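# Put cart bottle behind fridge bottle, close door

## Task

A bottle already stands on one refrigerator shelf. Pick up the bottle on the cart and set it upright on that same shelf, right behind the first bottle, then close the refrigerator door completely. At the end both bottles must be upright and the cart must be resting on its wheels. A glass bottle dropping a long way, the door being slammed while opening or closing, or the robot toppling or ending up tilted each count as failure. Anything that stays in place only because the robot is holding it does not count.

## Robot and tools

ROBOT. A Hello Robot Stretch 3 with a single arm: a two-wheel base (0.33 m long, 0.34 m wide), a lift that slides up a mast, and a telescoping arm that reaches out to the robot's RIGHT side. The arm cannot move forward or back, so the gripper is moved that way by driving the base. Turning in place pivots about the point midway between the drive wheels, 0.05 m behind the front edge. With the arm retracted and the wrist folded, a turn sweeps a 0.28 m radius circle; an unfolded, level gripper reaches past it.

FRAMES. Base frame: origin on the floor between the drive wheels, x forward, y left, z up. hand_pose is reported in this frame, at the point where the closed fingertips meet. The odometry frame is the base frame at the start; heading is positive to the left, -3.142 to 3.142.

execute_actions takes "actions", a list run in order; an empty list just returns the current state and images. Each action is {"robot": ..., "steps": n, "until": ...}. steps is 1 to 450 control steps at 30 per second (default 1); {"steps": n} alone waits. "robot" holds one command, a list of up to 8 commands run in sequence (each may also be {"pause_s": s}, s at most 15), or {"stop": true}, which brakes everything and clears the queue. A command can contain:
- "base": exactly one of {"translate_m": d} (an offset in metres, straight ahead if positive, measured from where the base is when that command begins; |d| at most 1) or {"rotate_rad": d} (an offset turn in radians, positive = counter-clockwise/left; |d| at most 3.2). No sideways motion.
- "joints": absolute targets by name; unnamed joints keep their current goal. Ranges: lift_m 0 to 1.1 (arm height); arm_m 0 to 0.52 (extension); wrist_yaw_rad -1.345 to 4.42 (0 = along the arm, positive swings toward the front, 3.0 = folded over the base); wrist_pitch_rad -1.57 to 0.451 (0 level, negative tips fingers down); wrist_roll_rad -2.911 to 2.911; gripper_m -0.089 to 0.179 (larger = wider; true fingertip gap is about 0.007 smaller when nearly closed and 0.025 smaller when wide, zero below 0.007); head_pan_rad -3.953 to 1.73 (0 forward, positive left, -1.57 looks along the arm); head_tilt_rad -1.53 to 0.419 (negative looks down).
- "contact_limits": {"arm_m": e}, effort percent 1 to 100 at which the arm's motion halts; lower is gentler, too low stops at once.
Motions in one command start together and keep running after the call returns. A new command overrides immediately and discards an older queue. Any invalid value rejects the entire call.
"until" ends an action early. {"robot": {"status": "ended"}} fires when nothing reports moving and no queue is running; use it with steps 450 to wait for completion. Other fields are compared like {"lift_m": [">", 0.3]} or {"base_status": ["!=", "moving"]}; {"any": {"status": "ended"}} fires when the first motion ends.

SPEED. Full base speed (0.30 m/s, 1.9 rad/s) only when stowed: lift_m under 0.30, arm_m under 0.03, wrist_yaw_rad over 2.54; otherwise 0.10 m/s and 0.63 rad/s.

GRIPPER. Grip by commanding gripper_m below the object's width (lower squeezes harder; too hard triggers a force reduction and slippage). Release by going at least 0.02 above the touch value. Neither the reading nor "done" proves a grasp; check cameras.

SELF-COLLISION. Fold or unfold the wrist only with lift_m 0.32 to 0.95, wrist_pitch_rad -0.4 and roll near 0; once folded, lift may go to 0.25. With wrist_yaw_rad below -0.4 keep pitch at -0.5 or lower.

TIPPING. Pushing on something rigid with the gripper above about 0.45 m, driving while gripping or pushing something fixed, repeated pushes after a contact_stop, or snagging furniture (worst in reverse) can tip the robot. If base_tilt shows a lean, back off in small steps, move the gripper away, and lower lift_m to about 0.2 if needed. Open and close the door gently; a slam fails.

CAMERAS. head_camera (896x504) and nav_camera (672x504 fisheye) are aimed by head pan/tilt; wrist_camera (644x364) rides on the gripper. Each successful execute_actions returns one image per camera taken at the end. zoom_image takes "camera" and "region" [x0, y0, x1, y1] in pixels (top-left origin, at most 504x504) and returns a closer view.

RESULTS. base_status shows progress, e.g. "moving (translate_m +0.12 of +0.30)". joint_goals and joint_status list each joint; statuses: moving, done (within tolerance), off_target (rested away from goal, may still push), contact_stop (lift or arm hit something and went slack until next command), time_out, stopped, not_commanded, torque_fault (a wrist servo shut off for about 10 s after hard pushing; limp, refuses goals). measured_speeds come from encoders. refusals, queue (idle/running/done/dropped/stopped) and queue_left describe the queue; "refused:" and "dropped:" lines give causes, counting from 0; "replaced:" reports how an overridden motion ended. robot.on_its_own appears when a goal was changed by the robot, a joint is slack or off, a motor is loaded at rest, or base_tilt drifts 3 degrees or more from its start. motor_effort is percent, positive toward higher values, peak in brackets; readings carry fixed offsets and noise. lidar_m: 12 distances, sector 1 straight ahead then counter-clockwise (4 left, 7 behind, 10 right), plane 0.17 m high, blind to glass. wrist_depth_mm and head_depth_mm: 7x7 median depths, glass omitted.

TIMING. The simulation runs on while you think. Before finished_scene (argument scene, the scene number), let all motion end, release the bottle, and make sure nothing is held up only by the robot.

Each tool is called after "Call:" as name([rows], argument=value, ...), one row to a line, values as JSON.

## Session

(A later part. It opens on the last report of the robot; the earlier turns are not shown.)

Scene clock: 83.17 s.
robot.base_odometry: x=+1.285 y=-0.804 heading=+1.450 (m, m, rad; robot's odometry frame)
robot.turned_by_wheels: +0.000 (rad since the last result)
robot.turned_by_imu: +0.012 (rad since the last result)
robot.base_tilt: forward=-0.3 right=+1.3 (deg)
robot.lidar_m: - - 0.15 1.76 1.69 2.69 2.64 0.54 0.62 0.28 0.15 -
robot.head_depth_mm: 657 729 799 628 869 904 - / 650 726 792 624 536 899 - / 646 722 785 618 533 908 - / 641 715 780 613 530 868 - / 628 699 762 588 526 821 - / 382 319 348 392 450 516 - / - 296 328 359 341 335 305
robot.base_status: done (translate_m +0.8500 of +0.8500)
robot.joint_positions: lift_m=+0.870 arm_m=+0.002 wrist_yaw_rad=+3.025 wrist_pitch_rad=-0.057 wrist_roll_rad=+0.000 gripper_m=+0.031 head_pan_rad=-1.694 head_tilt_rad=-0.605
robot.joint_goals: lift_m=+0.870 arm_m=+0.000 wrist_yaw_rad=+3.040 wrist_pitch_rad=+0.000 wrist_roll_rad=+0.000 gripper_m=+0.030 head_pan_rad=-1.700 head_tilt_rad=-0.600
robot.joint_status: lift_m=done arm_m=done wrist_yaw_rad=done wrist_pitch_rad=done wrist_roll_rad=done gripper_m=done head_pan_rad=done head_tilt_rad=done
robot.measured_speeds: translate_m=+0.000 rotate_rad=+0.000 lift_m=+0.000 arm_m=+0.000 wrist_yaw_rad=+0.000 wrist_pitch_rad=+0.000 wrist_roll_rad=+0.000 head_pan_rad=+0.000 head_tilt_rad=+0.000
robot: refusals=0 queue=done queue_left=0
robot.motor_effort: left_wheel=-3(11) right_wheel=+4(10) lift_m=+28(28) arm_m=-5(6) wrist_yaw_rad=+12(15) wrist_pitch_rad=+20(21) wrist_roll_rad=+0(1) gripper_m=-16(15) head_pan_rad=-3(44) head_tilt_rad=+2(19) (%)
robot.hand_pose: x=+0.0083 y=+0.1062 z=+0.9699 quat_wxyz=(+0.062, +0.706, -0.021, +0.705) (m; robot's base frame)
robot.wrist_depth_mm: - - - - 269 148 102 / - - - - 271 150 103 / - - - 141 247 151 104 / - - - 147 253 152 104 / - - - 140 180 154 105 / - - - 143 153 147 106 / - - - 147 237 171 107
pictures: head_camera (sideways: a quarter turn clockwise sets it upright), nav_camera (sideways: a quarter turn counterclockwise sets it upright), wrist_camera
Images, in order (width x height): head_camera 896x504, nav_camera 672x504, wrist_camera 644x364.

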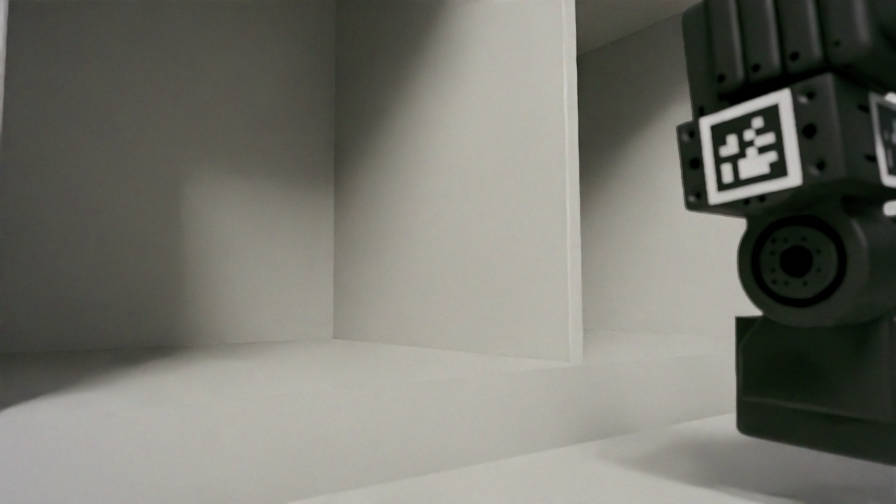

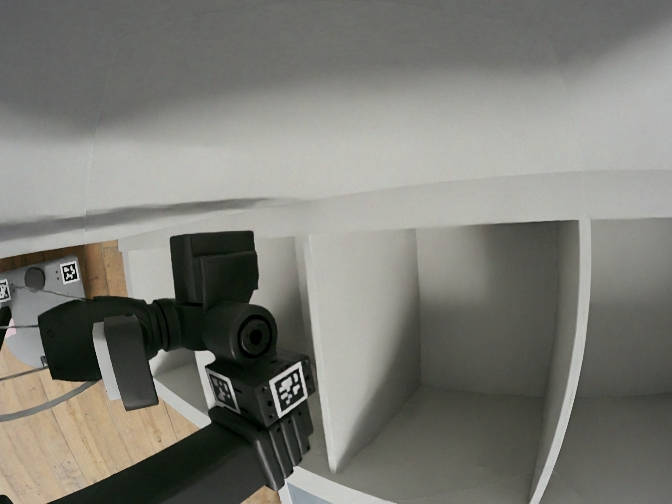

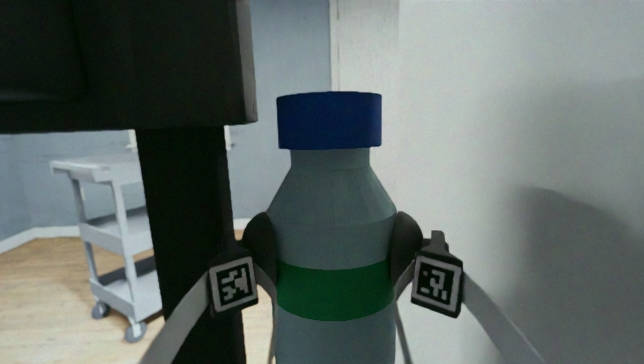

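Door is about 90° open. Backing up to find the first bottle.

Call:
execute_actions([
  {"robot":[{"base":{"translate_m":-0.3},"joints":{"head_pan_rad":-1.5,"head_tilt_rad":-1.0,"lift_m":0.94}},{"joints":{"wrist_yaw_rad":2.9}}],"steps":450,"until":{"robot":{"status":"ended"}}},
])

Scene clock: 88.23 s.
robot.base_odometry: x=+1.249 y=-1.102 heading=+1.450 (m, m, rad; robot's odometry frame)
robot.turned_by_wheels: +0.000 (rad since the last result)
robot.turned_by_imu: -0.002 (rad since the last result)
robot.base_tilt: forward=-0.4 right=+1.4 (deg)
robot.lidar_m: 0.39 0.41 2.89 1.48 1.42 2.39 2.34 1.18 0.35 0.58 0.49 0.39
robot.head_depth_mm: 513 458 - - 1323 1210 1095 / 649 552 483 - 824 1225 1092 / 647 550 479 - - - - / 654 545 477 - 1176 - - / 653 541 482 - 1156 1210 - / 645 537 490 899 1169 1178 1075 / 641 534 765 850 1020 1142 1068
robot.base_status: done (translate_m -0.3000 of -0.3000)
robot.joint_positions: lift_m=+0.940 arm_m=+0.001 wrist_yaw_rad=+2.901 wrist_pitch_rad=-0.063 wrist_roll_rad=+0.000 gripper_m=+0.031 head_pan_rad=-1.507 head_tilt_rad=-0.987
robot.joint_goals: lift_m=+0.940 arm_m=+0.000 wrist_yaw_rad=+2.900 wrist_pitch_rad=+0.000 wrist_roll_rad=+0.000 gripper_m=+0.030 head_pan_rad=-1.500 head_tilt_rad=-1.000
robot.joint_status: lift_m=done arm_m=done wrist_yaw_rad=done wrist_pitch_rad=done wrist_roll_rad=done gripper_m=done head_pan_rad=done head_tilt_rad=done
robot.measured_speeds: translate_m=+0.000 rotate_rad=+0.000 lift_m=+0.000 arm_m=+0.000 wrist_yaw_rad=+0.000 wrist_pitch_rad=+0.000 wrist_roll_rad=+0.000 head_pan_rad=+0.000 head_tilt_rad=+0.000
robot: refusals=0 queue=done queue_left=0
robot.motor_effort: left_wheel=-3(7) right_wheel=+3(4) lift_m=+29(29) arm_m=-5(6) wrist_yaw_rad=-1(11) wrist_pitch_rad=+22(25) wrist_roll_rad=+0(0) gripper_m=-14(16) head_pan_rad=+3(21) head_tilt_rad=-6(25) (%)
robot.hand_pose: x=+0.0392 y=+0.1005 z=+1.0383 quat_wxyz=(+0.107, +0.704, -0.062, +0.699) (m; robot's base frame)
robot.wrist_depth_mm: - - - - - - 360 / - - - - - - 364 / - - - 141 - - 370 / - - - 147 - - 374 / - - - 140 - - 377 / - - - 143 158 - 384 / - - - 148 - - 391
pictures: head_camera (sideways: a quarter turn clockwise sets it upright), nav_camera (sideways: a quarter turn counterclockwise sets it upright), wrist_camera
Images, in order (width x height): head_camera 896x504, nav_camera 672x504, wrist_camera 644x364.

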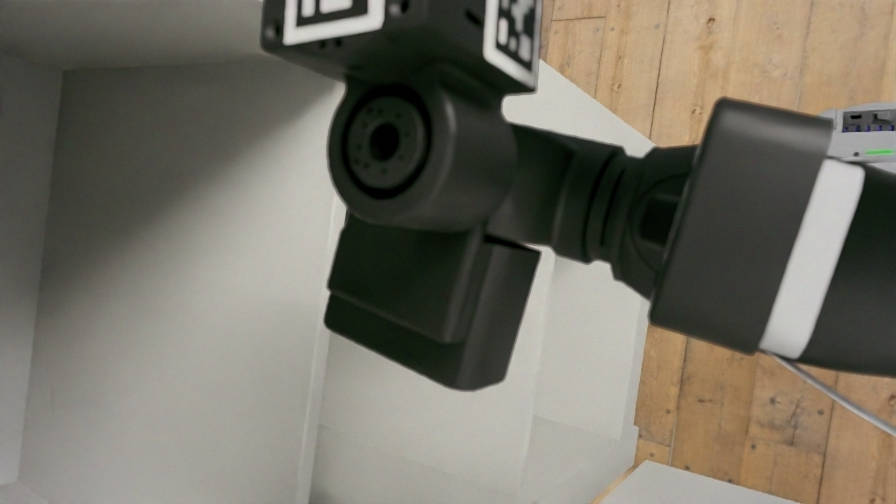

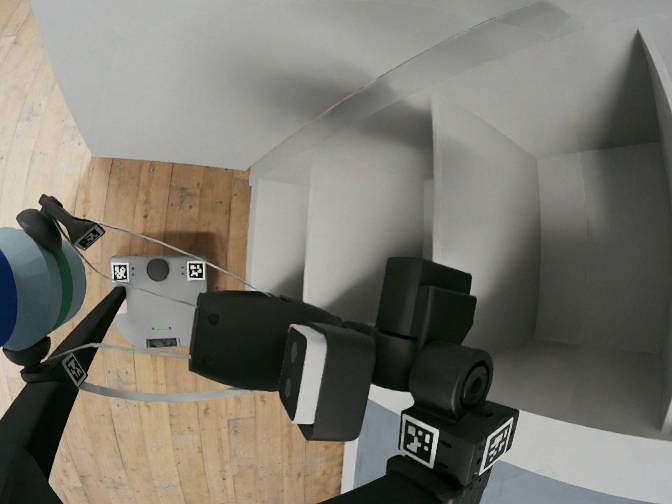

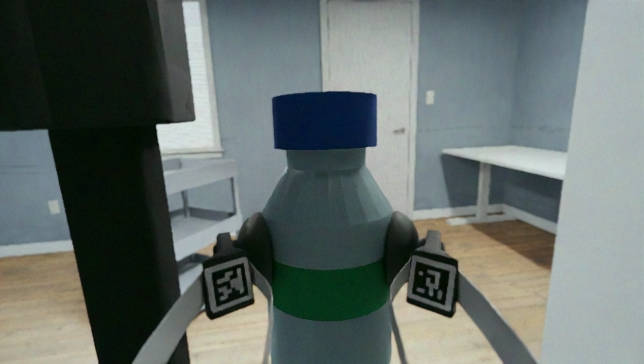

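Call:
execute_actions([
  {"robot":[{"joints":{"head_pan_rad":-1.75,"head_tilt_rad":-1.0,"lift_m":0.35}}],"steps":450,"until":{"robot":{"status":"ended"}}},
])

Scene clock: 95.07 s.
robot.base_odometry: x=+1.249 y=-1.102 heading=+1.450 (m, m, rad; robot's odometry frame)
robot.turned_by_wheels: +0.000 (rad since the last result)
robot.turned_by_imu: +0.001 (rad since the last result)
robot.base_tilt: forward=-0.4 right=+1.3 (deg)
robot.lidar_m: 0.39 0.41 2.89 1.48 1.41 2.39 2.35 1.18 0.35 0.58 0.49 0.39
robot.head_depth_mm: 301 359 1293 1497 1347 1213 1111 / 310 354 443 1434 1331 1202 1119 / 434 459 478 611 934 1218 - / 638 545 495 877 1093 1213 - / 647 540 482 891 1147 1159 1076 / 641 537 478 884 1129 1164 1074 / 634 532 476 880 1103 1142 1069
robot.base_status: done (translate_m -0.3000 of -0.3000)
robot.joint_positions: lift_m=+0.350 arm_m=+0.001 wrist_yaw_rad=+2.901 wrist_pitch_rad=-0.061 wrist_roll_rad=+0.000 gripper_m=+0.031 head_pan_rad=-1.743 head_tilt_rad=-0.988
robot.joint_goals: lift_m=+0.350 arm_m=+0.000 wrist_yaw_rad=+2.900 wrist_pitch_rad=+0.000 wrist_roll_rad=+0.000 gripper_m=+0.030 head_pan_rad=-1.750 head_tilt_rad=-1.000
robot.joint_status: lift_m=done arm_m=done wrist_yaw_rad=done wrist_pitch_rad=done wrist_roll_rad=done gripper_m=done head_pan_rad=done head_tilt_rad=done
robot.measured_speeds: translate_m=+0.000 rotate_rad=+0.000 lift_m=+0.000 arm_m=+0.000 wrist_yaw_rad=+0.000 wrist_pitch_rad=+0.000 wrist_roll_rad=+0.000 head_pan_rad=+0.000 head_tilt_rad=+0.000
robot: refusals=0 queue=done queue_left=0
robot.motor_effort: left_wheel=-3(2) right_wheel=+3(3) lift_m=+24(31) arm_m=-4(4) wrist_yaw_rad=-1(0) wrist_pitch_rad=+22(23) wrist_roll_rad=+0(0) gripper_m=-14(14) head_pan_rad=-4(22) head_tilt_rad=-5(6) (%)
robot.hand_pose: x=+0.0392 y=+0.1006 z=+0.4490 quat_wxyz=(+0.106, +0.704, -0.063, +0.699) (m; robot's base frame)
robot.wrist_depth_mm: - - - - - - 363 / - - - - - - 368 / - - - 141 - - 369 / - - - 147 - - 375 / - - - 140 - - 378 / - - - 143 158 945 388 / 752 - 743 147 713 699 388
pictures: head_camera (sideways: a quarter turn clockwise sets it upright), nav_camera (sideways: a quarter turn counterclockwise sets it upright), wrist_camera
Images, in order (width x height): head_camera 896x504, nav_camera 672x504, wrist_camera 644x364.

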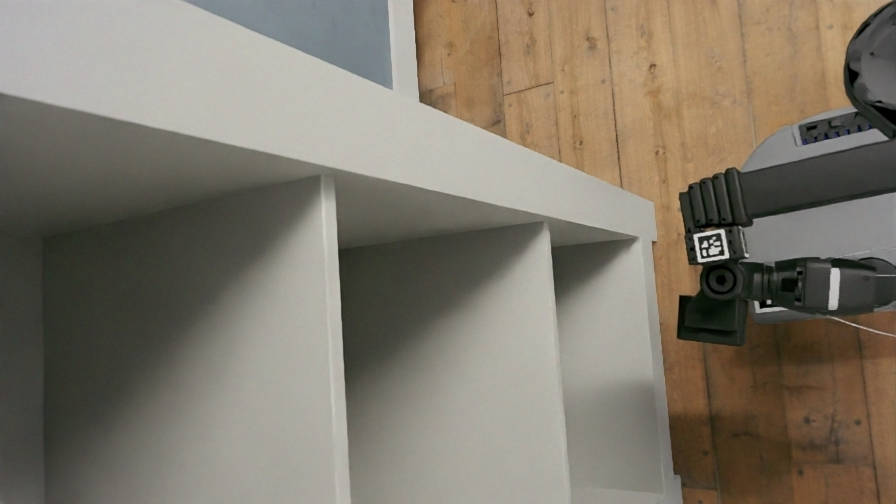

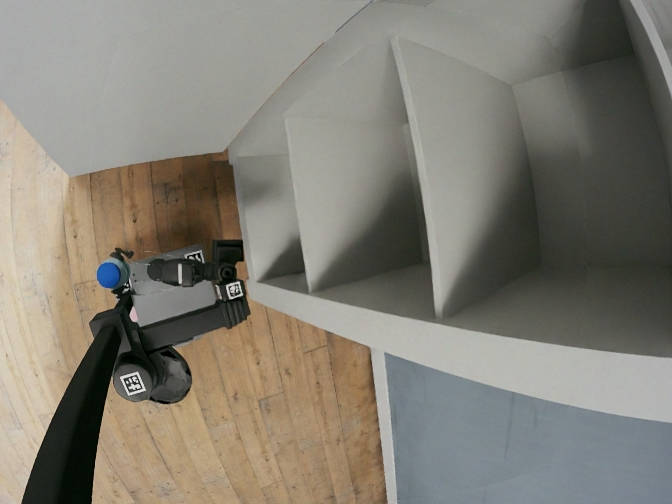

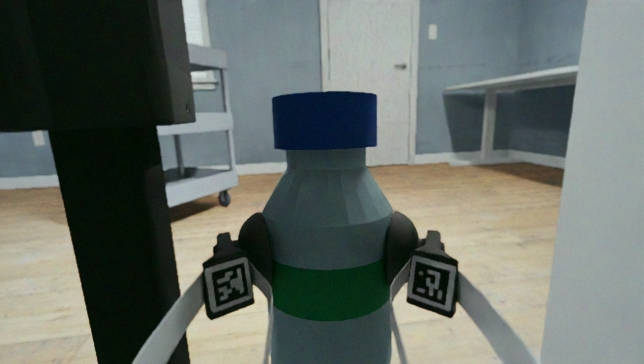

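Call:
execute_actions([
  {"robot":[{"joints":{"lift_m":0.56}},{"joints":{"wrist_yaw_rad":0.3}}],"steps":450,"until":{"robot":{"status":"ended"}}},
])

Scene clock: 100.47 s.
robot.base_odometry: x=+1.249 y=-1.102 heading=+1.450 (m, m, rad; robot's odometry frame)
robot.turned_by_wheels: +0.000 (rad since the last result)
robot.turned_by_imu: +0.001 (rad since the last result)
robot.base_tilt: forward=-0.5 right=+1.3 (deg)
robot.lidar_m: 0.39 0.41 2.89 1.48 1.41 2.40 2.35 1.19 0.36 0.58 0.49 0.39
robot.head_depth_mm: 300 358 1293 1496 1352 1207 1113 / 310 354 444 1433 1342 1204 1107 / 433 460 476 613 879 - - / 637 544 495 875 1074 - - / 648 541 482 903 830 1173 1075 / 641 537 478 684 1133 1165 1071 / 635 533 476 881 1109 1146 1068
robot.base_status: done (translate_m -0.3000 of -0.3000)
robot.joint_positions: lift_m=+0.560 arm_m=+0.001 wrist_yaw_rad=+0.301 wrist_pitch_rad=-0.061 wrist_roll_rad=+0.000 gripper_m=+0.031 head_pan_rad=-1.743 head_tilt_rad=-0.988
robot.joint_goals: lift_m=+0.560 arm_m=+0.000 wrist_yaw_rad=+0.300 wrist_pitch_rad=+0.000 wrist_roll_rad=+0.000 gripper_m=+0.030 head_pan_rad=-1.750 head_tilt_rad=-1.000
robot.joint_status: lift_m=done arm_m=done wrist_yaw_rad=done wrist_pitch_rad=done wrist_roll_rad=done gripper_m=done head_pan_rad=done head_tilt_rad=done
robot.measured_speeds: translate_m=+0.000 rotate_rad=+0.000 lift_m=+0.000 arm_m=+0.000 wrist_yaw_rad=+0.000 wrist_pitch_rad=+0.000 wrist_roll_rad=+0.000 head_pan_rad=+0.000 head_tilt_rad=+0.000
robot: refusals=0 queue=done queue_left=0
robot.motor_effort: left_wheel=-2(3) right_wheel=+4(3) lift_m=+29(28) arm_m=-4(4) wrist_yaw_rad=-1(4) wrist_pitch_rad=+22(21) wrist_roll_rad=+0(0) gripper_m=-14(14) head_pan_rad=-3(3) head_tilt_rad=-5(5) (%)
robot.hand_pose: x=+0.0540 y=-0.3893 z=+0.6589 quat_wxyz=(+0.702, +0.127, -0.695, +0.084) (m; robot's base frame)
robot.wrist_depth_mm: 277 344 485 536 483 434 324 / 279 348 487 541 492 448 314 / 281 350 491 140 505 461 311 / 279 354 499 147 520 475 303 / 283 356 453 140 504 482 300 / 285 361 - 143 158 380 293 / 288 314 310 148 285 301 270
pictures: head_camera (sideways: a quarter turn clockwise sets it upright), nav_camera (sideways: a quarter turn counterclockwise sets it upright), wrist_camera
Images, in order (width x height): head_camera 896x504, nav_camera 672x504, wrist_camera 644x364.

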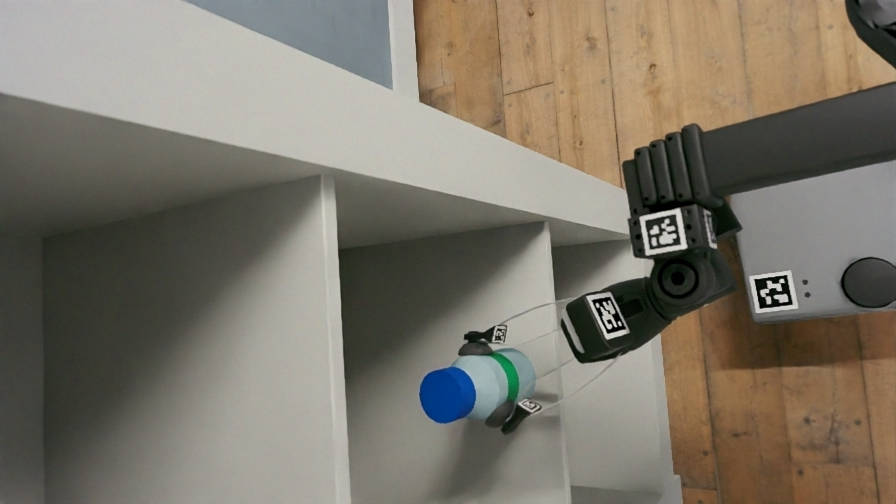

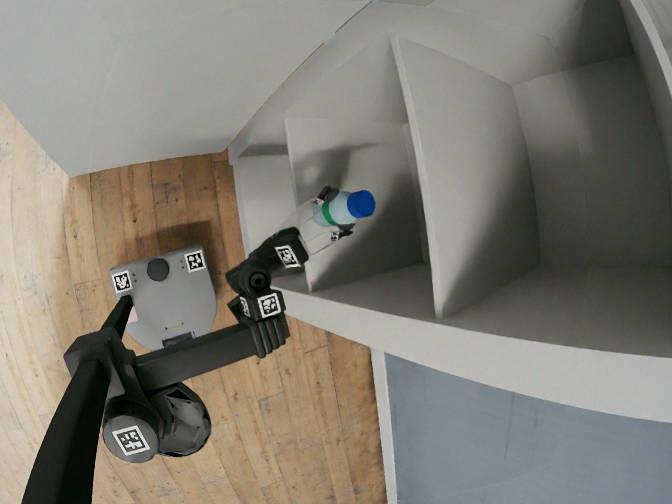

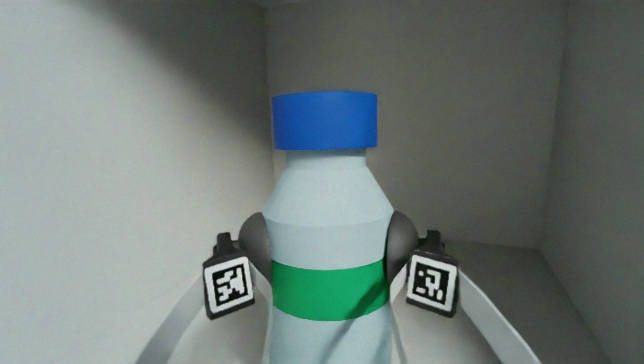

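Call:
execute_actions([
  {"robot":[{"joints":{"wrist_yaw_rad":-0.15,"head_pan_rad":-1.5,"head_tilt_rad":0.2}}],"steps":450,"until":{"robot":{"status":"ended"}}},
])

Scene clock: 102.03 s.
robot.base_odometry: x=+1.249 y=-1.102 heading=+1.450 (m, m, rad; robot's odometry frame)
robot.turned_by_wheels: +0.000 (rad since the last result)
robot.turned_by_imu: +0.000 (rad since the last result)
robot.base_tilt: forward=-0.5 right=+1.3 (deg)
robot.lidar_m: 0.39 0.41 2.89 1.48 1.41 2.39 2.34 1.18 0.35 0.58 0.49 0.40
robot.head_depth_mm: 463 460 458 455 415 449 446 / 556 718 749 727 620 686 665 / 561 757 763 737 706 693 672 / 560 761 770 749 712 701 679 / 562 762 779 755 719 707 685 / 564 767 788 764 724 714 692 / 566 734 777 759 709 717 697
robot.base_status: done (translate_m -0.3000 of -0.3000)
robot.joint_positions: lift_m=+0.560 arm_m=+0.001 wrist_yaw_rad=-0.149 wrist_pitch_rad=-0.061 wrist_roll_rad=+0.000 gripper_m=+0.031 head_pan_rad=-1.507 head_tilt_rad=+0.184
robot.joint_goals: lift_m=+0.560 arm_m=+0.000 wrist_yaw_rad=-0.150 wrist_pitch_rad=+0.000 wrist_roll_rad=+0.000 gripper_m=+0.030 head_pan_rad=-1.500 head_tilt_rad=+0.200
robot.joint_status: lift_m=done arm_m=done wrist_yaw_rad=done wrist_pitch_rad=done wrist_roll_rad=done gripper_m=done head_pan_rad=done head_tilt_rad=done
robot.measured_speeds: translate_m=+0.000 rotate_rad=+0.000 lift_m=+0.000 arm_m=+0.000 wrist_yaw_rad=+0.000 wrist_pitch_rad=+0.000 wrist_roll_rad=+0.000 head_pan_rad=+0.000 head_tilt_rad=+0.000
robot: refusals=0 queue=done queue_left=0
robot.motor_effort: left_wheel=-2(3) right_wheel=+3(3) lift_m=+28(28) arm_m=-5(4) wrist_yaw_rad=-1(4) wrist_pitch_rad=+22(21) wrist_roll_rad=+0(0) gripper_m=-14(15) head_pan_rad=+4(23) head_tilt_rad=+6(39) (%)
robot.hand_pose: x=-0.0592 y=-0.3979 z=+0.6589 quat_wxyz=(+0.704, -0.031, -0.706, -0.074) (m; robot's base frame)
robot.wrist_depth_mm: 463 477 483 484 240 135 94 / 470 484 495 498 244 137 95 / 465 499 509 141 226 138 98 / 455 520 533 147 230 140 102 / 457 546 544 140 191 142 106 / 405 412 - 143 158 135 110 / 320 316 308 148 217 136 114
pictures: head_camera (sideways: a quarter turn clockwise sets it upright), nav_camera (sideways: a quarter turn counterclockwise sets it upright), wrist_camera
Images, in order (width x height): head_camera 896x504, nav_camera 672x504, wrist_camera 644x364.

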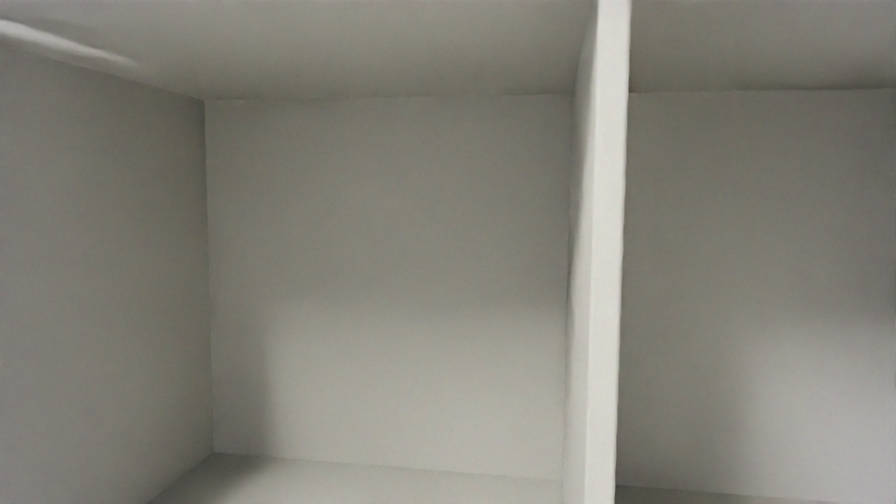

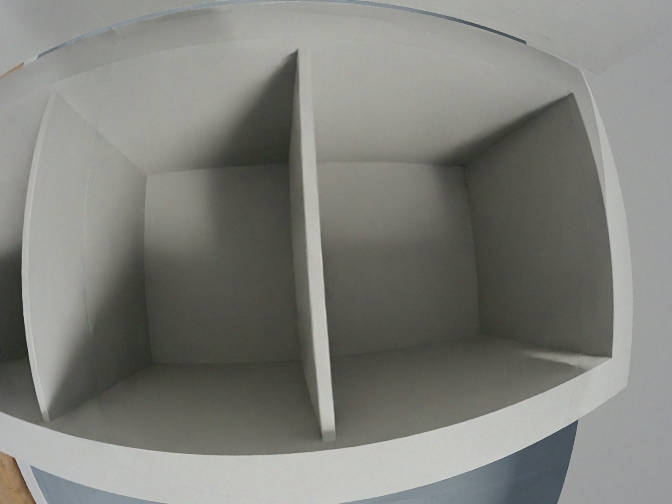

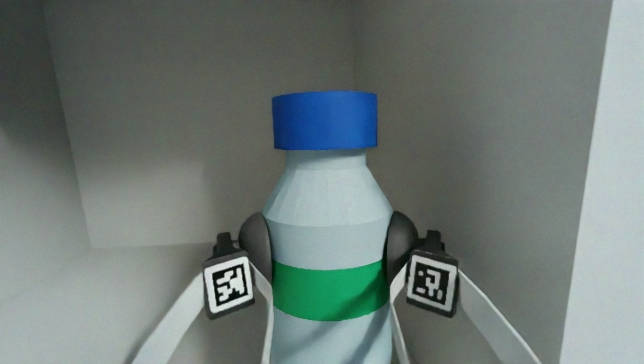

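Call:
execute_actions([
  {"robot":[{"joints":{"wrist_yaw_rad":1.35,"head_pan_rad":-1.5,"head_tilt_rad":-1.2}},{"joints":{"lift_m":0.24}},{"joints":{"wrist_yaw_rad":0.35}}],"steps":450,"until":{"robot":{"status":"ended"}}},
])

Scene clock: 109.50 s.
robot.base_odometry: x=+1.249 y=-1.102 heading=+1.450 (m, m, rad; robot's odometry frame)
robot.turned_by_wheels: +0.000 (rad since the last result)
robot.turned_by_imu: +0.001 (rad since the last result)
robot.base_tilt: forward=-0.5 right=+1.3 (deg)
robot.lidar_m: 0.39 0.41 2.89 1.48 1.41 2.39 2.35 1.18 0.35 0.58 0.49 0.40
robot.head_depth_mm: 462 431 513 1363 1273 1183 1111 / 473 442 622 788 1263 1190 - / 471 445 876 899 1259 - - / 467 444 868 1176 1250 - - / 465 907 865 1172 1250 1164 1084 / 463 910 861 1193 1239 1161 1086 / 459 783 837 1006 1169 1145 1085
robot.base_status: done (translate_m -0.3000 of -0.3000)
robot.joint_positions: lift_m=+0.240 arm_m=+0.001 wrist_yaw_rad=+0.351 wrist_pitch_rad=-0.061 wrist_roll_rad=+0.000 gripper_m=+0.031 head_pan_rad=-1.507 head_tilt_rad=-1.185
robot.joint_goals: lift_m=+0.240 arm_m=+0.000 wrist_yaw_rad=+0.350 wrist_pitch_rad=+0.000 wrist_roll_rad=+0.000 gripper_m=+0.030 head_pan_rad=-1.500 head_tilt_rad=-1.200
robot.joint_status: lift_m=done arm_m=done wrist_yaw_rad=done wrist_pitch_rad=done wrist_roll_rad=done gripper_m=done head_pan_rad=done head_tilt_rad=done
robot.measured_speeds: translate_m=+0.000 rotate_rad=+0.000 lift_m=+0.000 arm_m=+0.000 wrist_yaw_rad=+0.000 wrist_pitch_rad=+0.000 wrist_roll_rad=+0.000 head_pan_rad=+0.000 head_tilt_rad=+0.000
robot: refusals=0 queue=done queue_left=0
robot.motor_effort: left_wheel=-3(3) right_wheel=+4(4) lift_m=+24(28) arm_m=-4(4) wrist_yaw_rad=+0(3) wrist_pitch_rad=+22(21) wrist_roll_rad=+0(0) gripper_m=-14(14) head_pan_rad=+4(2) head_tilt_rad=-6(39) (%)
robot.hand_pose: x=+0.0660 y=-0.3852 z=+0.3391 quat_wxyz=(+0.700, +0.145, -0.692, +0.102) (m; robot's base frame)
robot.wrist_depth_mm: 259 302 328 340 354 367 332 / 267 328 454 546 507 452 390 / 268 333 460 141 516 464 377 / 272 337 461 147 532 476 367 / 273 337 421 140 515 498 357 / 276 342 - 143 158 488 348 / 276 334 413 147 388 396 338
pictures: head_camera (sideways: a quarter turn clockwise sets it upright), nav_camera (sideways: a quarter turn counterclockwise sets it upright), wrist_camera
Images, in order (width x height): head_camera 896x504, nav_camera 672x504, wrist_camera 644x364.

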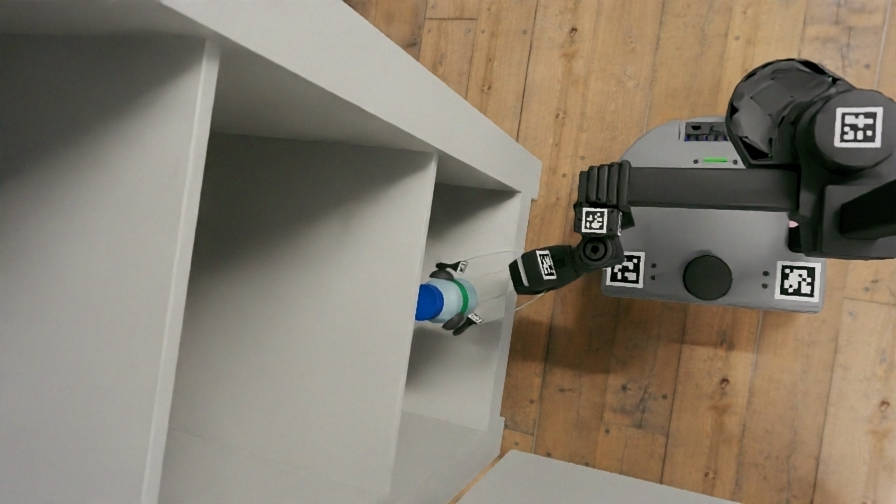

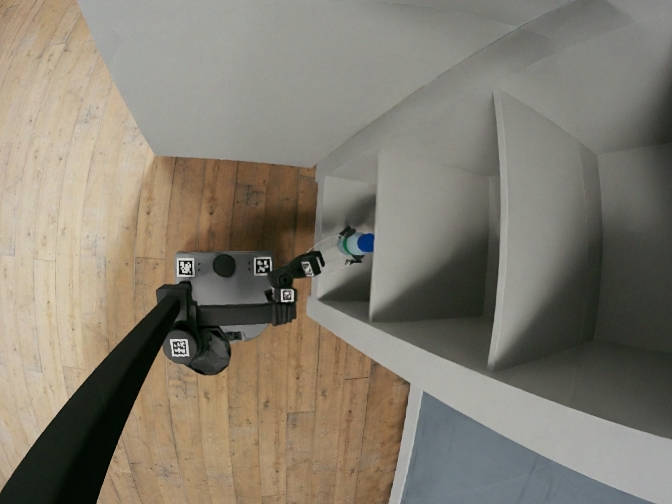

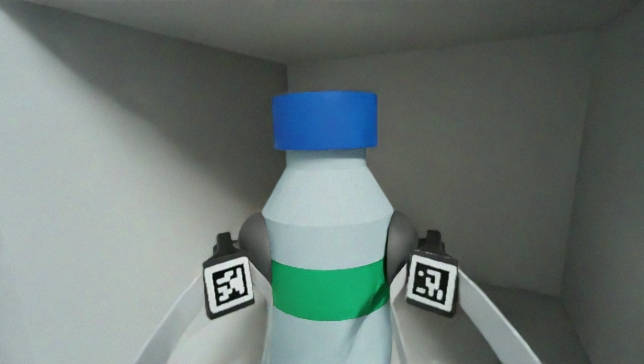

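Call:
execute_actions([
  {"robot":[{"joints":{"wrist_yaw_rad":-0.1,"lift_m":0.15}}],"steps":450,"until":{"robot":{"status":"ended"}}},
])

Scene clock: 111.60 s.
robot.base_odometry: x=+1.249 y=-1.102 heading=+1.450 (m, m, rad; robot's odometry frame)
robot.turned_by_wheels: +0.000 (rad since the last result)
robot.turned_by_imu: +0.000 (rad since the last result)
robot.base_tilt: forward=-0.5 right=+1.3 (deg)
robot.lidar_m: 0.39 0.41 2.88 1.47 1.41 2.39 2.35 1.19 0.35 0.58 0.49 0.39
robot.head_depth_mm: 462 431 512 1367 1271 1181 1109 / 474 442 621 787 1260 1187 1093 / 471 445 874 863 1250 - - / 468 443 868 1109 1249 - 1073 / 464 907 865 1187 1253 1161 1083 / 462 912 860 1188 1246 1158 1090 / 458 784 837 1009 1168 1143 1083
robot.base_status: done (translate_m -0.3000 of -0.3000)
robot.joint_positions: lift_m=+0.150 arm_m=+0.001 wrist_yaw_rad=-0.099 wrist_pitch_rad=-0.061 wrist_roll_rad=+0.000 gripper_m=+0.031 head_pan_rad=-1.507 head_tilt_rad=-1.185
robot.joint_goals: lift_m=+0.150 arm_m=+0.000 wrist_yaw_rad=-0.100 wrist_pitch_rad=+0.000 wrist_roll_rad=+0.000 gripper_m=+0.030 head_pan_rad=-1.500 head_tilt_rad=-1.200
robot.joint_status: lift_m=done arm_m=done wrist_yaw_rad=done wrist_pitch_rad=done wrist_roll_rad=done gripper_m=done head_pan_rad=done head_tilt_rad=done
robot.measured_speeds: translate_m=+0.000 rotate_rad=+0.000 lift_m=+0.000 arm_m=+0.000 wrist_yaw_rad=+0.000 wrist_pitch_rad=+0.000 wrist_roll_rad=+0.000 head_pan_rad=+0.000 head_tilt_rad=+0.000
robot: refusals=0 queue=done queue_left=0
robot.motor_effort: left_wheel=-2(2) right_wheel=+3(3) lift_m=+24(26) arm_m=-4(3) wrist_yaw_rad=+0(3) wrist_pitch_rad=+22(22) wrist_roll_rad=+0(0) gripper_m=-14(14) head_pan_rad=+3(3) head_tilt_rad=-6(6) (%)
robot.hand_pose: x=-0.0466 y=-0.3995 z=+0.2491 quat_wxyz=(+0.705, -0.013, -0.707, -0.057) (m; robot's base frame)
robot.wrist_depth_mm: 434 486 482 491 297 156 106 / 433 496 503 506 301 156 106 / 431 518 518 141 271 158 107 / 432 534 535 147 275 160 108 / 421 511 394 140 224 162 108 / 379 376 - 143 158 153 109 / 290 287 280 148 251 154 109
pictures: head_camera (sideways: a quarter turn clockwise sets it upright), nav_camera (sideways: a quarter turn counterclockwise sets it upright), wrist_camera
Images, in order (width x height): head_camera 896x504, nav_camera 672x504, wrist_camera 644x364.

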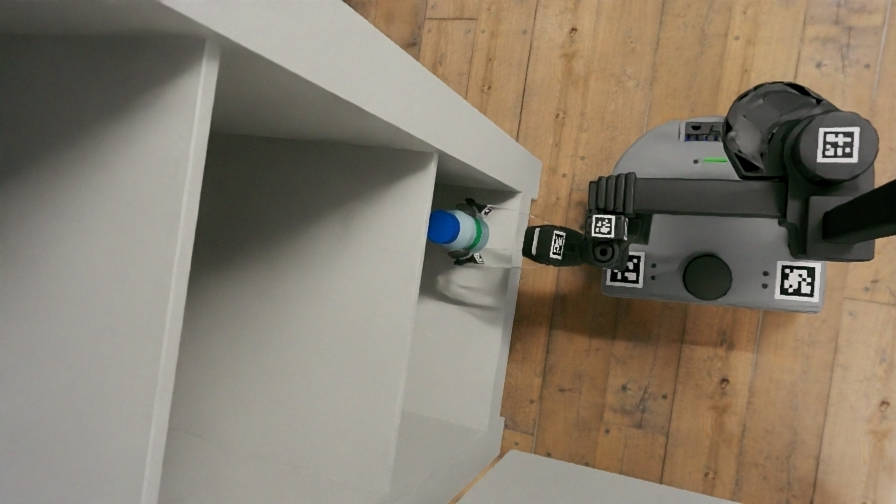

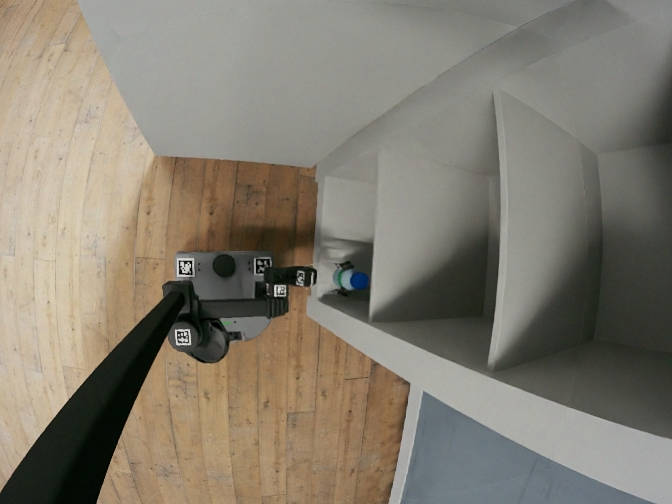

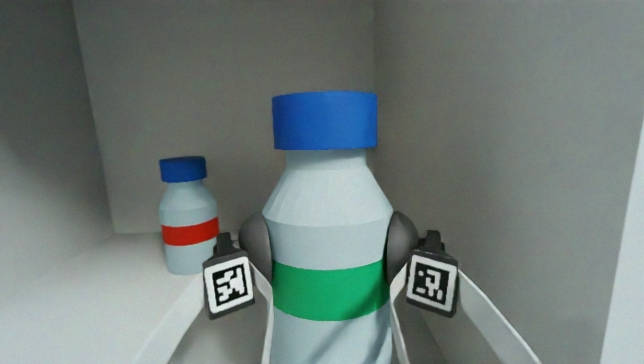

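Call:
execute_actions([
  {"robot":[{"joints":{"wrist_yaw_rad":0.0,"lift_m":0.17,"wrist_pitch_rad":0.04}},{"joints":{"arm_m":0.30}},{"joints":{"lift_m":0.12}}],"steps":450,"until":{"robot":{"status":"ended"}}},
])

Scene clock: 113.87 s.
robot.base_odometry: x=+1.249 y=-1.102 heading=+1.450 (m, m, rad; robot's odometry frame)
robot.turned_by_wheels: +0.000 (rad since the last result)
robot.turned_by_imu: +0.000 (rad since the last result)
robot.base_tilt: forward=-0.5 right=+1.3 (deg)
robot.lidar_m: 0.39 0.41 2.88 1.48 1.41 2.40 2.35 1.19 0.35 0.58 0.49 0.40
robot.head_depth_mm: 462 431 513 1357 1269 1183 1110 / 474 442 620 789 1257 1193 1087 / 470 445 874 898 1259 - - / 468 443 870 1176 1252 - 1077 / 465 907 863 1186 1245 1160 1082 / 462 915 859 1195 1238 1160 1084 / 459 784 837 1010 1168 1148 1080
robot.base_status: done (translate_m -0.3000 of -0.3000)
robot.joint_positions: lift_m=+0.170 arm_m=+0.001 wrist_yaw_rad=-0.001 wrist_pitch_rad=-0.022 wrist_roll_rad=+0.000 gripper_m=+0.031 head_pan_rad=-1.507 head_tilt_rad=-1.185
robot.joint_goals: lift_m=+0.170 arm_m=+0.000 wrist_yaw_rad=+0.000 wrist_pitch_rad=+0.040 wrist_roll_rad=+0.000 gripper_m=+0.030 head_pan_rad=-1.500 head_tilt_rad=-1.200
robot.joint_status: lift_m=done arm_m=done wrist_yaw_rad=done wrist_pitch_rad=off_target wrist_roll_rad=done gripper_m=done head_pan_rad=done head_tilt_rad=done
robot.measured_speeds: translate_m=+0.000 rotate_rad=+0.000 lift_m=+0.000 arm_m=+0.000 wrist_yaw_rad=+0.000 wrist_pitch_rad=+0.000 wrist_roll_rad=+0.000 head_pan_rad=+0.000 head_tilt_rad=+0.000
robot: refusals=0 queue=dropped queue_left=0
robot.motor_effort: left_wheel=-3(3) right_wheel=+3(4) lift_m=+27(31) arm_m=-4(4) wrist_yaw_rad=+0(5) wrist_pitch_rad=+22(22) wrist_roll_rad=+0(0) gripper_m=-14(14) head_pan_rad=+3(4) head_tilt_rad=-6(7) (%)
robot.hand_pose: x=-0.0217 y=-0.4021 z=+0.2787 quat_wxyz=(+0.707, +0.008, -0.707, -0.008) (m; robot's base frame)
robot.wrist_depth_mm: 378 475 495 507 421 208 132 / 383 520 523 502 501 208 132 / 375 540 531 141 417 210 133 / 375 530 543 147 421 211 134 / 377 519 564 140 322 211 135 / 373 455 - 143 159 198 135 / 339 343 334 147 306 198 135
pictures: head_camera (sideways: a quarter turn clockwise sets it upright), nav_camera (sideways: a quarter turn counterclockwise sets it upright), wrist_camera
dropped: robot: command 0 of its queue: wrist_pitch_rad: off_target
Images, in order (width x height): head_camera 896x504, nav_camera 672x504, wrist_camera 644x364.

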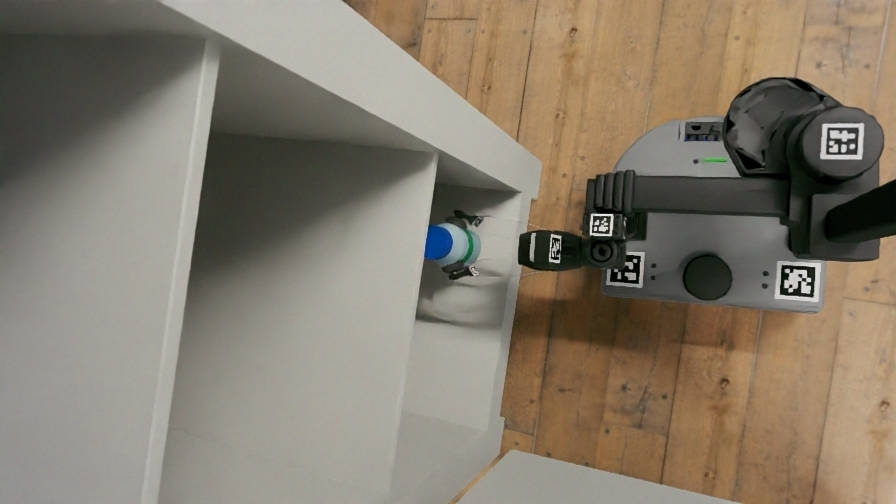

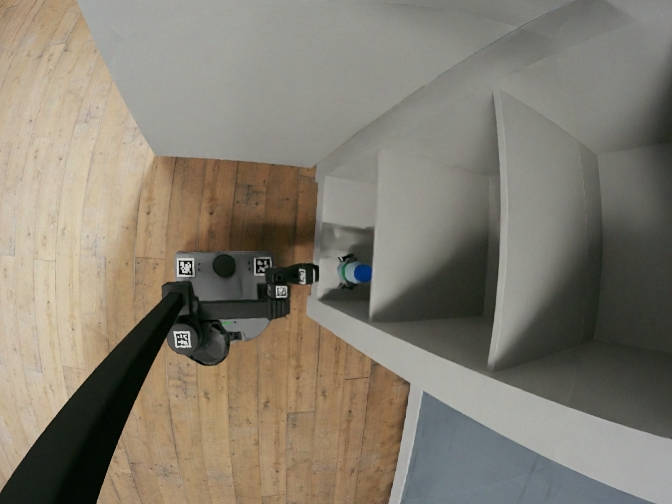

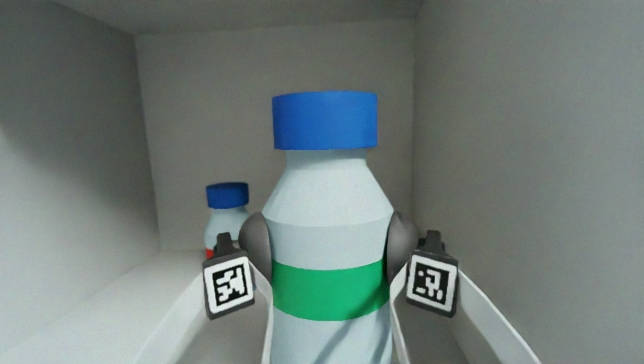

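Call:
execute_actions([
  {"robot":[{"base":{"translate_m":-0.02}},{"joints":{"arm_m":0.30}},{"joints":{"lift_m":0.11}}],"steps":450,"until":{"robot":{"status":"ended"}}},
])

Scene clock: 117.00 s.
robot.base_odometry: x=+1.247 y=-1.122 heading=+1.450 (m, m, rad; robot's odometry frame)
robot.turned_by_wheels: +0.000 (rad since the last result)
robot.turned_by_imu: +0.000 (rad since the last result)
robot.base_tilt: forward=-0.4 right=+1.2 (deg)
robot.lidar_m: 0.41 0.43 2.89 1.46 1.40 2.37 2.32 1.18 0.35 0.47 0.50 0.42
robot.head_depth_mm: 396 402 515 1368 1263 1187 1109 / 471 441 578 854 1253 1189 1086 / 469 443 870 831 1259 - - / 467 907 866 1171 1265 - 1073 / 464 904 859 1191 1242 1165 1083 / 461 914 859 1202 1244 1159 1085 / 457 834 843 1063 1203 1155 1082
robot.base_status: done (translate_m -0.0200 of -0.0200)
robot.joint_positions: lift_m=+0.170 arm_m=+0.160 wrist_yaw_rad=+0.000 wrist_pitch_rad=-0.021 wrist_roll_rad=+0.000 gripper_m=+0.031 head_pan_rad=-1.506 head_tilt_rad=-1.188
robot.joint_goals: lift_m=+0.170 arm_m=+0.161 wrist_yaw_rad=+0.000 wrist_pitch_rad=+0.040 wrist_roll_rad=+0.000 gripper_m=+0.030 head_pan_rad=-1.500 head_tilt_rad=-1.200
robot.joint_status: lift_m=done arm_m=contact_stop wrist_yaw_rad=done wrist_pitch_rad=off_target wrist_roll_rad=done gripper_m=done head_pan_rad=done head_tilt_rad=done
robot.measured_speeds: translate_m=+0.000 rotate_rad=+0.013 lift_m=+0.003 arm_m=-0.022 wrist_yaw_rad=+0.000 wrist_pitch_rad=+0.000 wrist_roll_rad=+0.000 head_pan_rad=+0.000 head_tilt_rad=+0.000
robot: refusals=0 queue=dropped queue_left=0
robot.on_its_own: arm_m is slack since a contact_stop, until your next command for it (your +0.300 is given up)
robot.motor_effort: left_wheel=-12(22) right_wheel=+0(12) lift_m=+30(34) arm_m=+24(50) wrist_yaw_rad=+0(1) wrist_pitch_rad=+22(22) wrist_roll_rad=+0(0) gripper_m=-14(14) head_pan_rad=+2(4) head_tilt_rad=-6(7) (%)
robot.hand_pose: x=-0.0214 y=-0.5605 z=+0.2790 quat_wxyz=(+0.707, +0.008, -0.707, -0.007) (m; robot's base frame)
robot.wrist_depth_mm: 372 362 356 349 335 190 122 / 375 373 364 357 345 194 122 / 382 383 373 141 354 195 123 / 384 399 390 147 367 195 123 / 384 260 399 140 295 197 124 / 383 253 - 143 159 183 125 / 343 251 316 147 301 183 125
pictures: head_camera (sideways: a quarter turn clockwise sets it upright), nav_camera (sideways: a quarter turn counterclockwise sets it upright), wrist_camera
dropped: robot: command 1 of its queue: arm_m: contact_stop
Images, in order (width x height): head_camera 896x504, nav_camera 672x504, wrist_camera 644x364.

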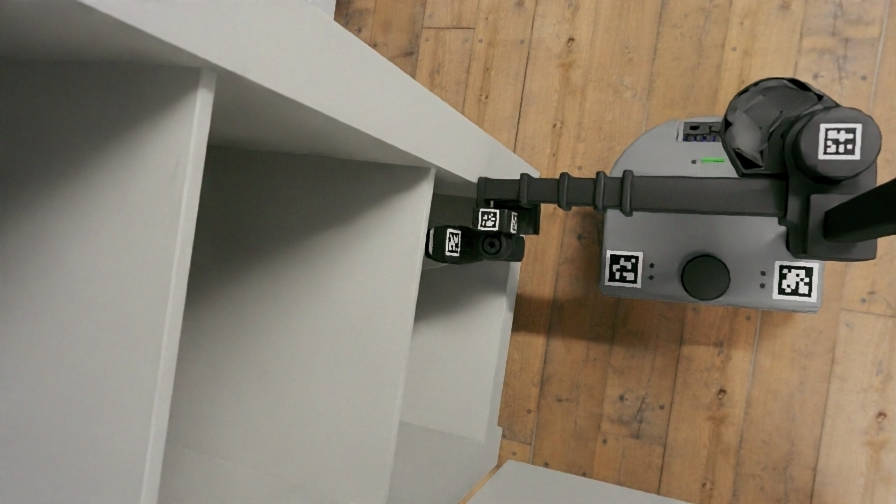

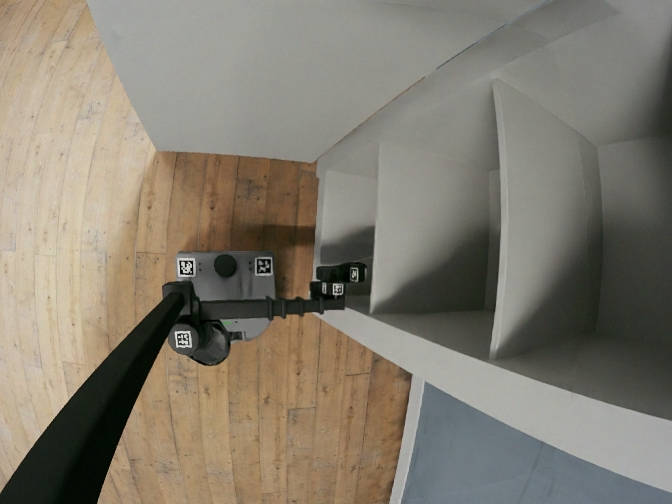

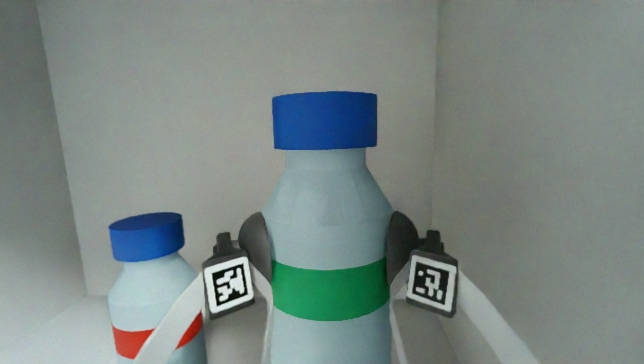

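Call:
execute_actions([
  {"robot":[{"joints":{"arm_m":0.14}},{"joints":{"lift_m":0.11}}],"steps":450,"until":{"robot":{"status":"ended"}}},
])

Scene clock: 119.50 s.
robot.base_odometry: x=+1.247 y=-1.122 heading=+1.450 (m, m, rad; robot's odometry frame)
robot.turned_by_wheels: +0.000 (rad since the last result)
robot.turned_by_imu: +0.001 (rad since the last result)
robot.base_tilt: forward=-0.4 right=+1.4 (deg)
robot.lidar_m: 0.41 0.43 2.89 1.46 1.40 2.37 2.33 1.19 0.35 0.47 0.50 0.42
robot.head_depth_mm: 395 402 515 1364 1260 1187 1110 / 471 441 577 851 1260 1190 1096 / 468 443 871 833 1261 - - / 466 907 866 1185 1248 - 1075 / 462 906 862 1194 1254 1162 1081 / 460 910 857 1201 1242 1161 1086 / 457 831 846 1065 1205 1153 1085
robot.base_status: done (translate_m -0.0200 of -0.0200)
robot.joint_positions: lift_m=+0.110 arm_m=+0.140 wrist_yaw_rad=+0.000 wrist_pitch_rad=-0.020 wrist_roll_rad=+0.000 gripper_m=+0.031 head_pan_rad=-1.506 head_tilt_rad=-1.188
robot.joint_goals: lift_m=+0.110 arm_m=+0.140 wrist_yaw_rad=+0.000 wrist_pitch_rad=+0.040 wrist_roll_rad=+0.000 gripper_m=+0.030 head_pan_rad=-1.500 head_tilt_rad=-1.200
robot.joint_status: lift_m=done arm_m=done wrist_yaw_rad=done wrist_pitch_rad=off_target wrist_roll_rad=done gripper_m=done head_pan_rad=done head_tilt_rad=done
robot.measured_speeds: translate_m=+0.000 rotate_rad=+0.000 lift_m=+0.000 arm_m=+0.000 wrist_yaw_rad=+0.000 wrist_pitch_rad=+0.000 wrist_roll_rad=+0.000 head_pan_rad=+0.000 head_tilt_rad=+0.000
robot: refusals=0 queue=done queue_left=0
robot.motor_effort: left_wheel=-1(4) right_wheel=+2(4) lift_m=+24(27) arm_m=-5(3) wrist_yaw_rad=+0(1) wrist_pitch_rad=+22(22) wrist_roll_rad=+0(0) gripper_m=-14(14) head_pan_rad=+3(3) head_tilt_rad=-6(5) (%)
robot.hand_pose: x=-0.0214 y=-0.5409 z=+0.2194 quat_wxyz=(+0.707, +0.008, -0.707, -0.007) (m; robot's base frame)
robot.wrist_depth_mm: 378 382 371 366 357 189 120 / 385 393 384 371 370 190 120 / 389 403 393 140 375 191 121 / 388 265 404 147 384 192 121 / 385 259 355 140 290 193 121 / 334 263 - 143 159 180 123 / 247 247 241 147 222 181 123
pictures: head_camera (sideways: a quarter turn clockwise sets it upright), nav_camera (sideways: a quarter turn counterclockwise sets it upright), wrist_camera
Images, in order (width x height): head_camera 896x504, nav_camera 672x504, wrist_camera 644x364.

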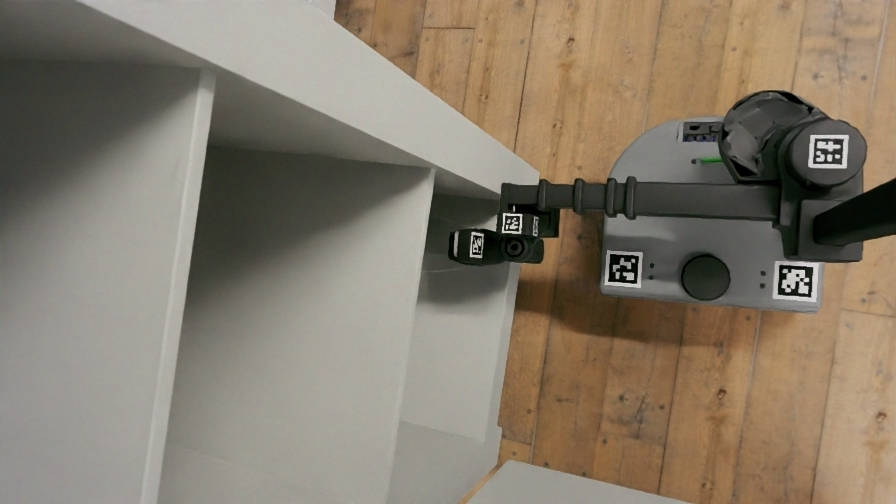

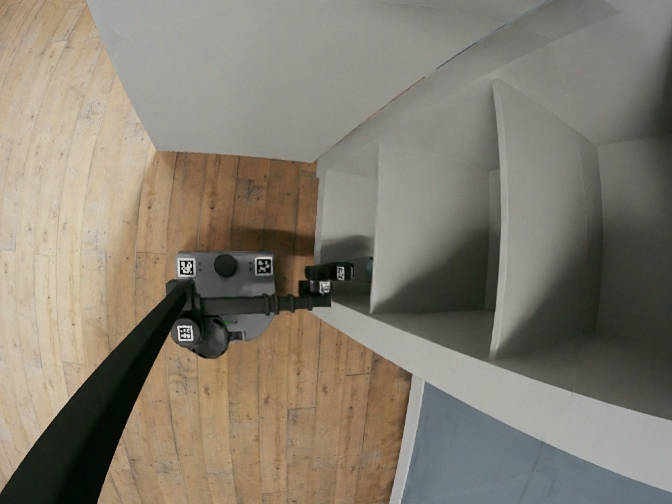

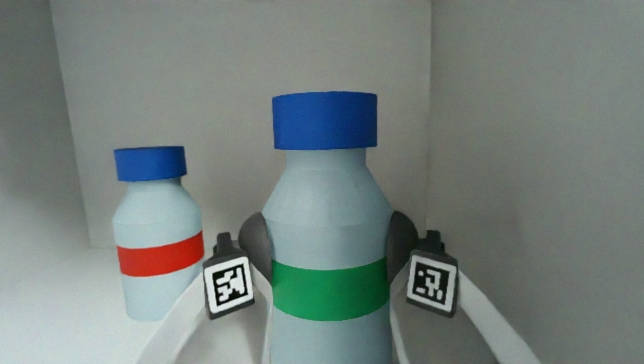

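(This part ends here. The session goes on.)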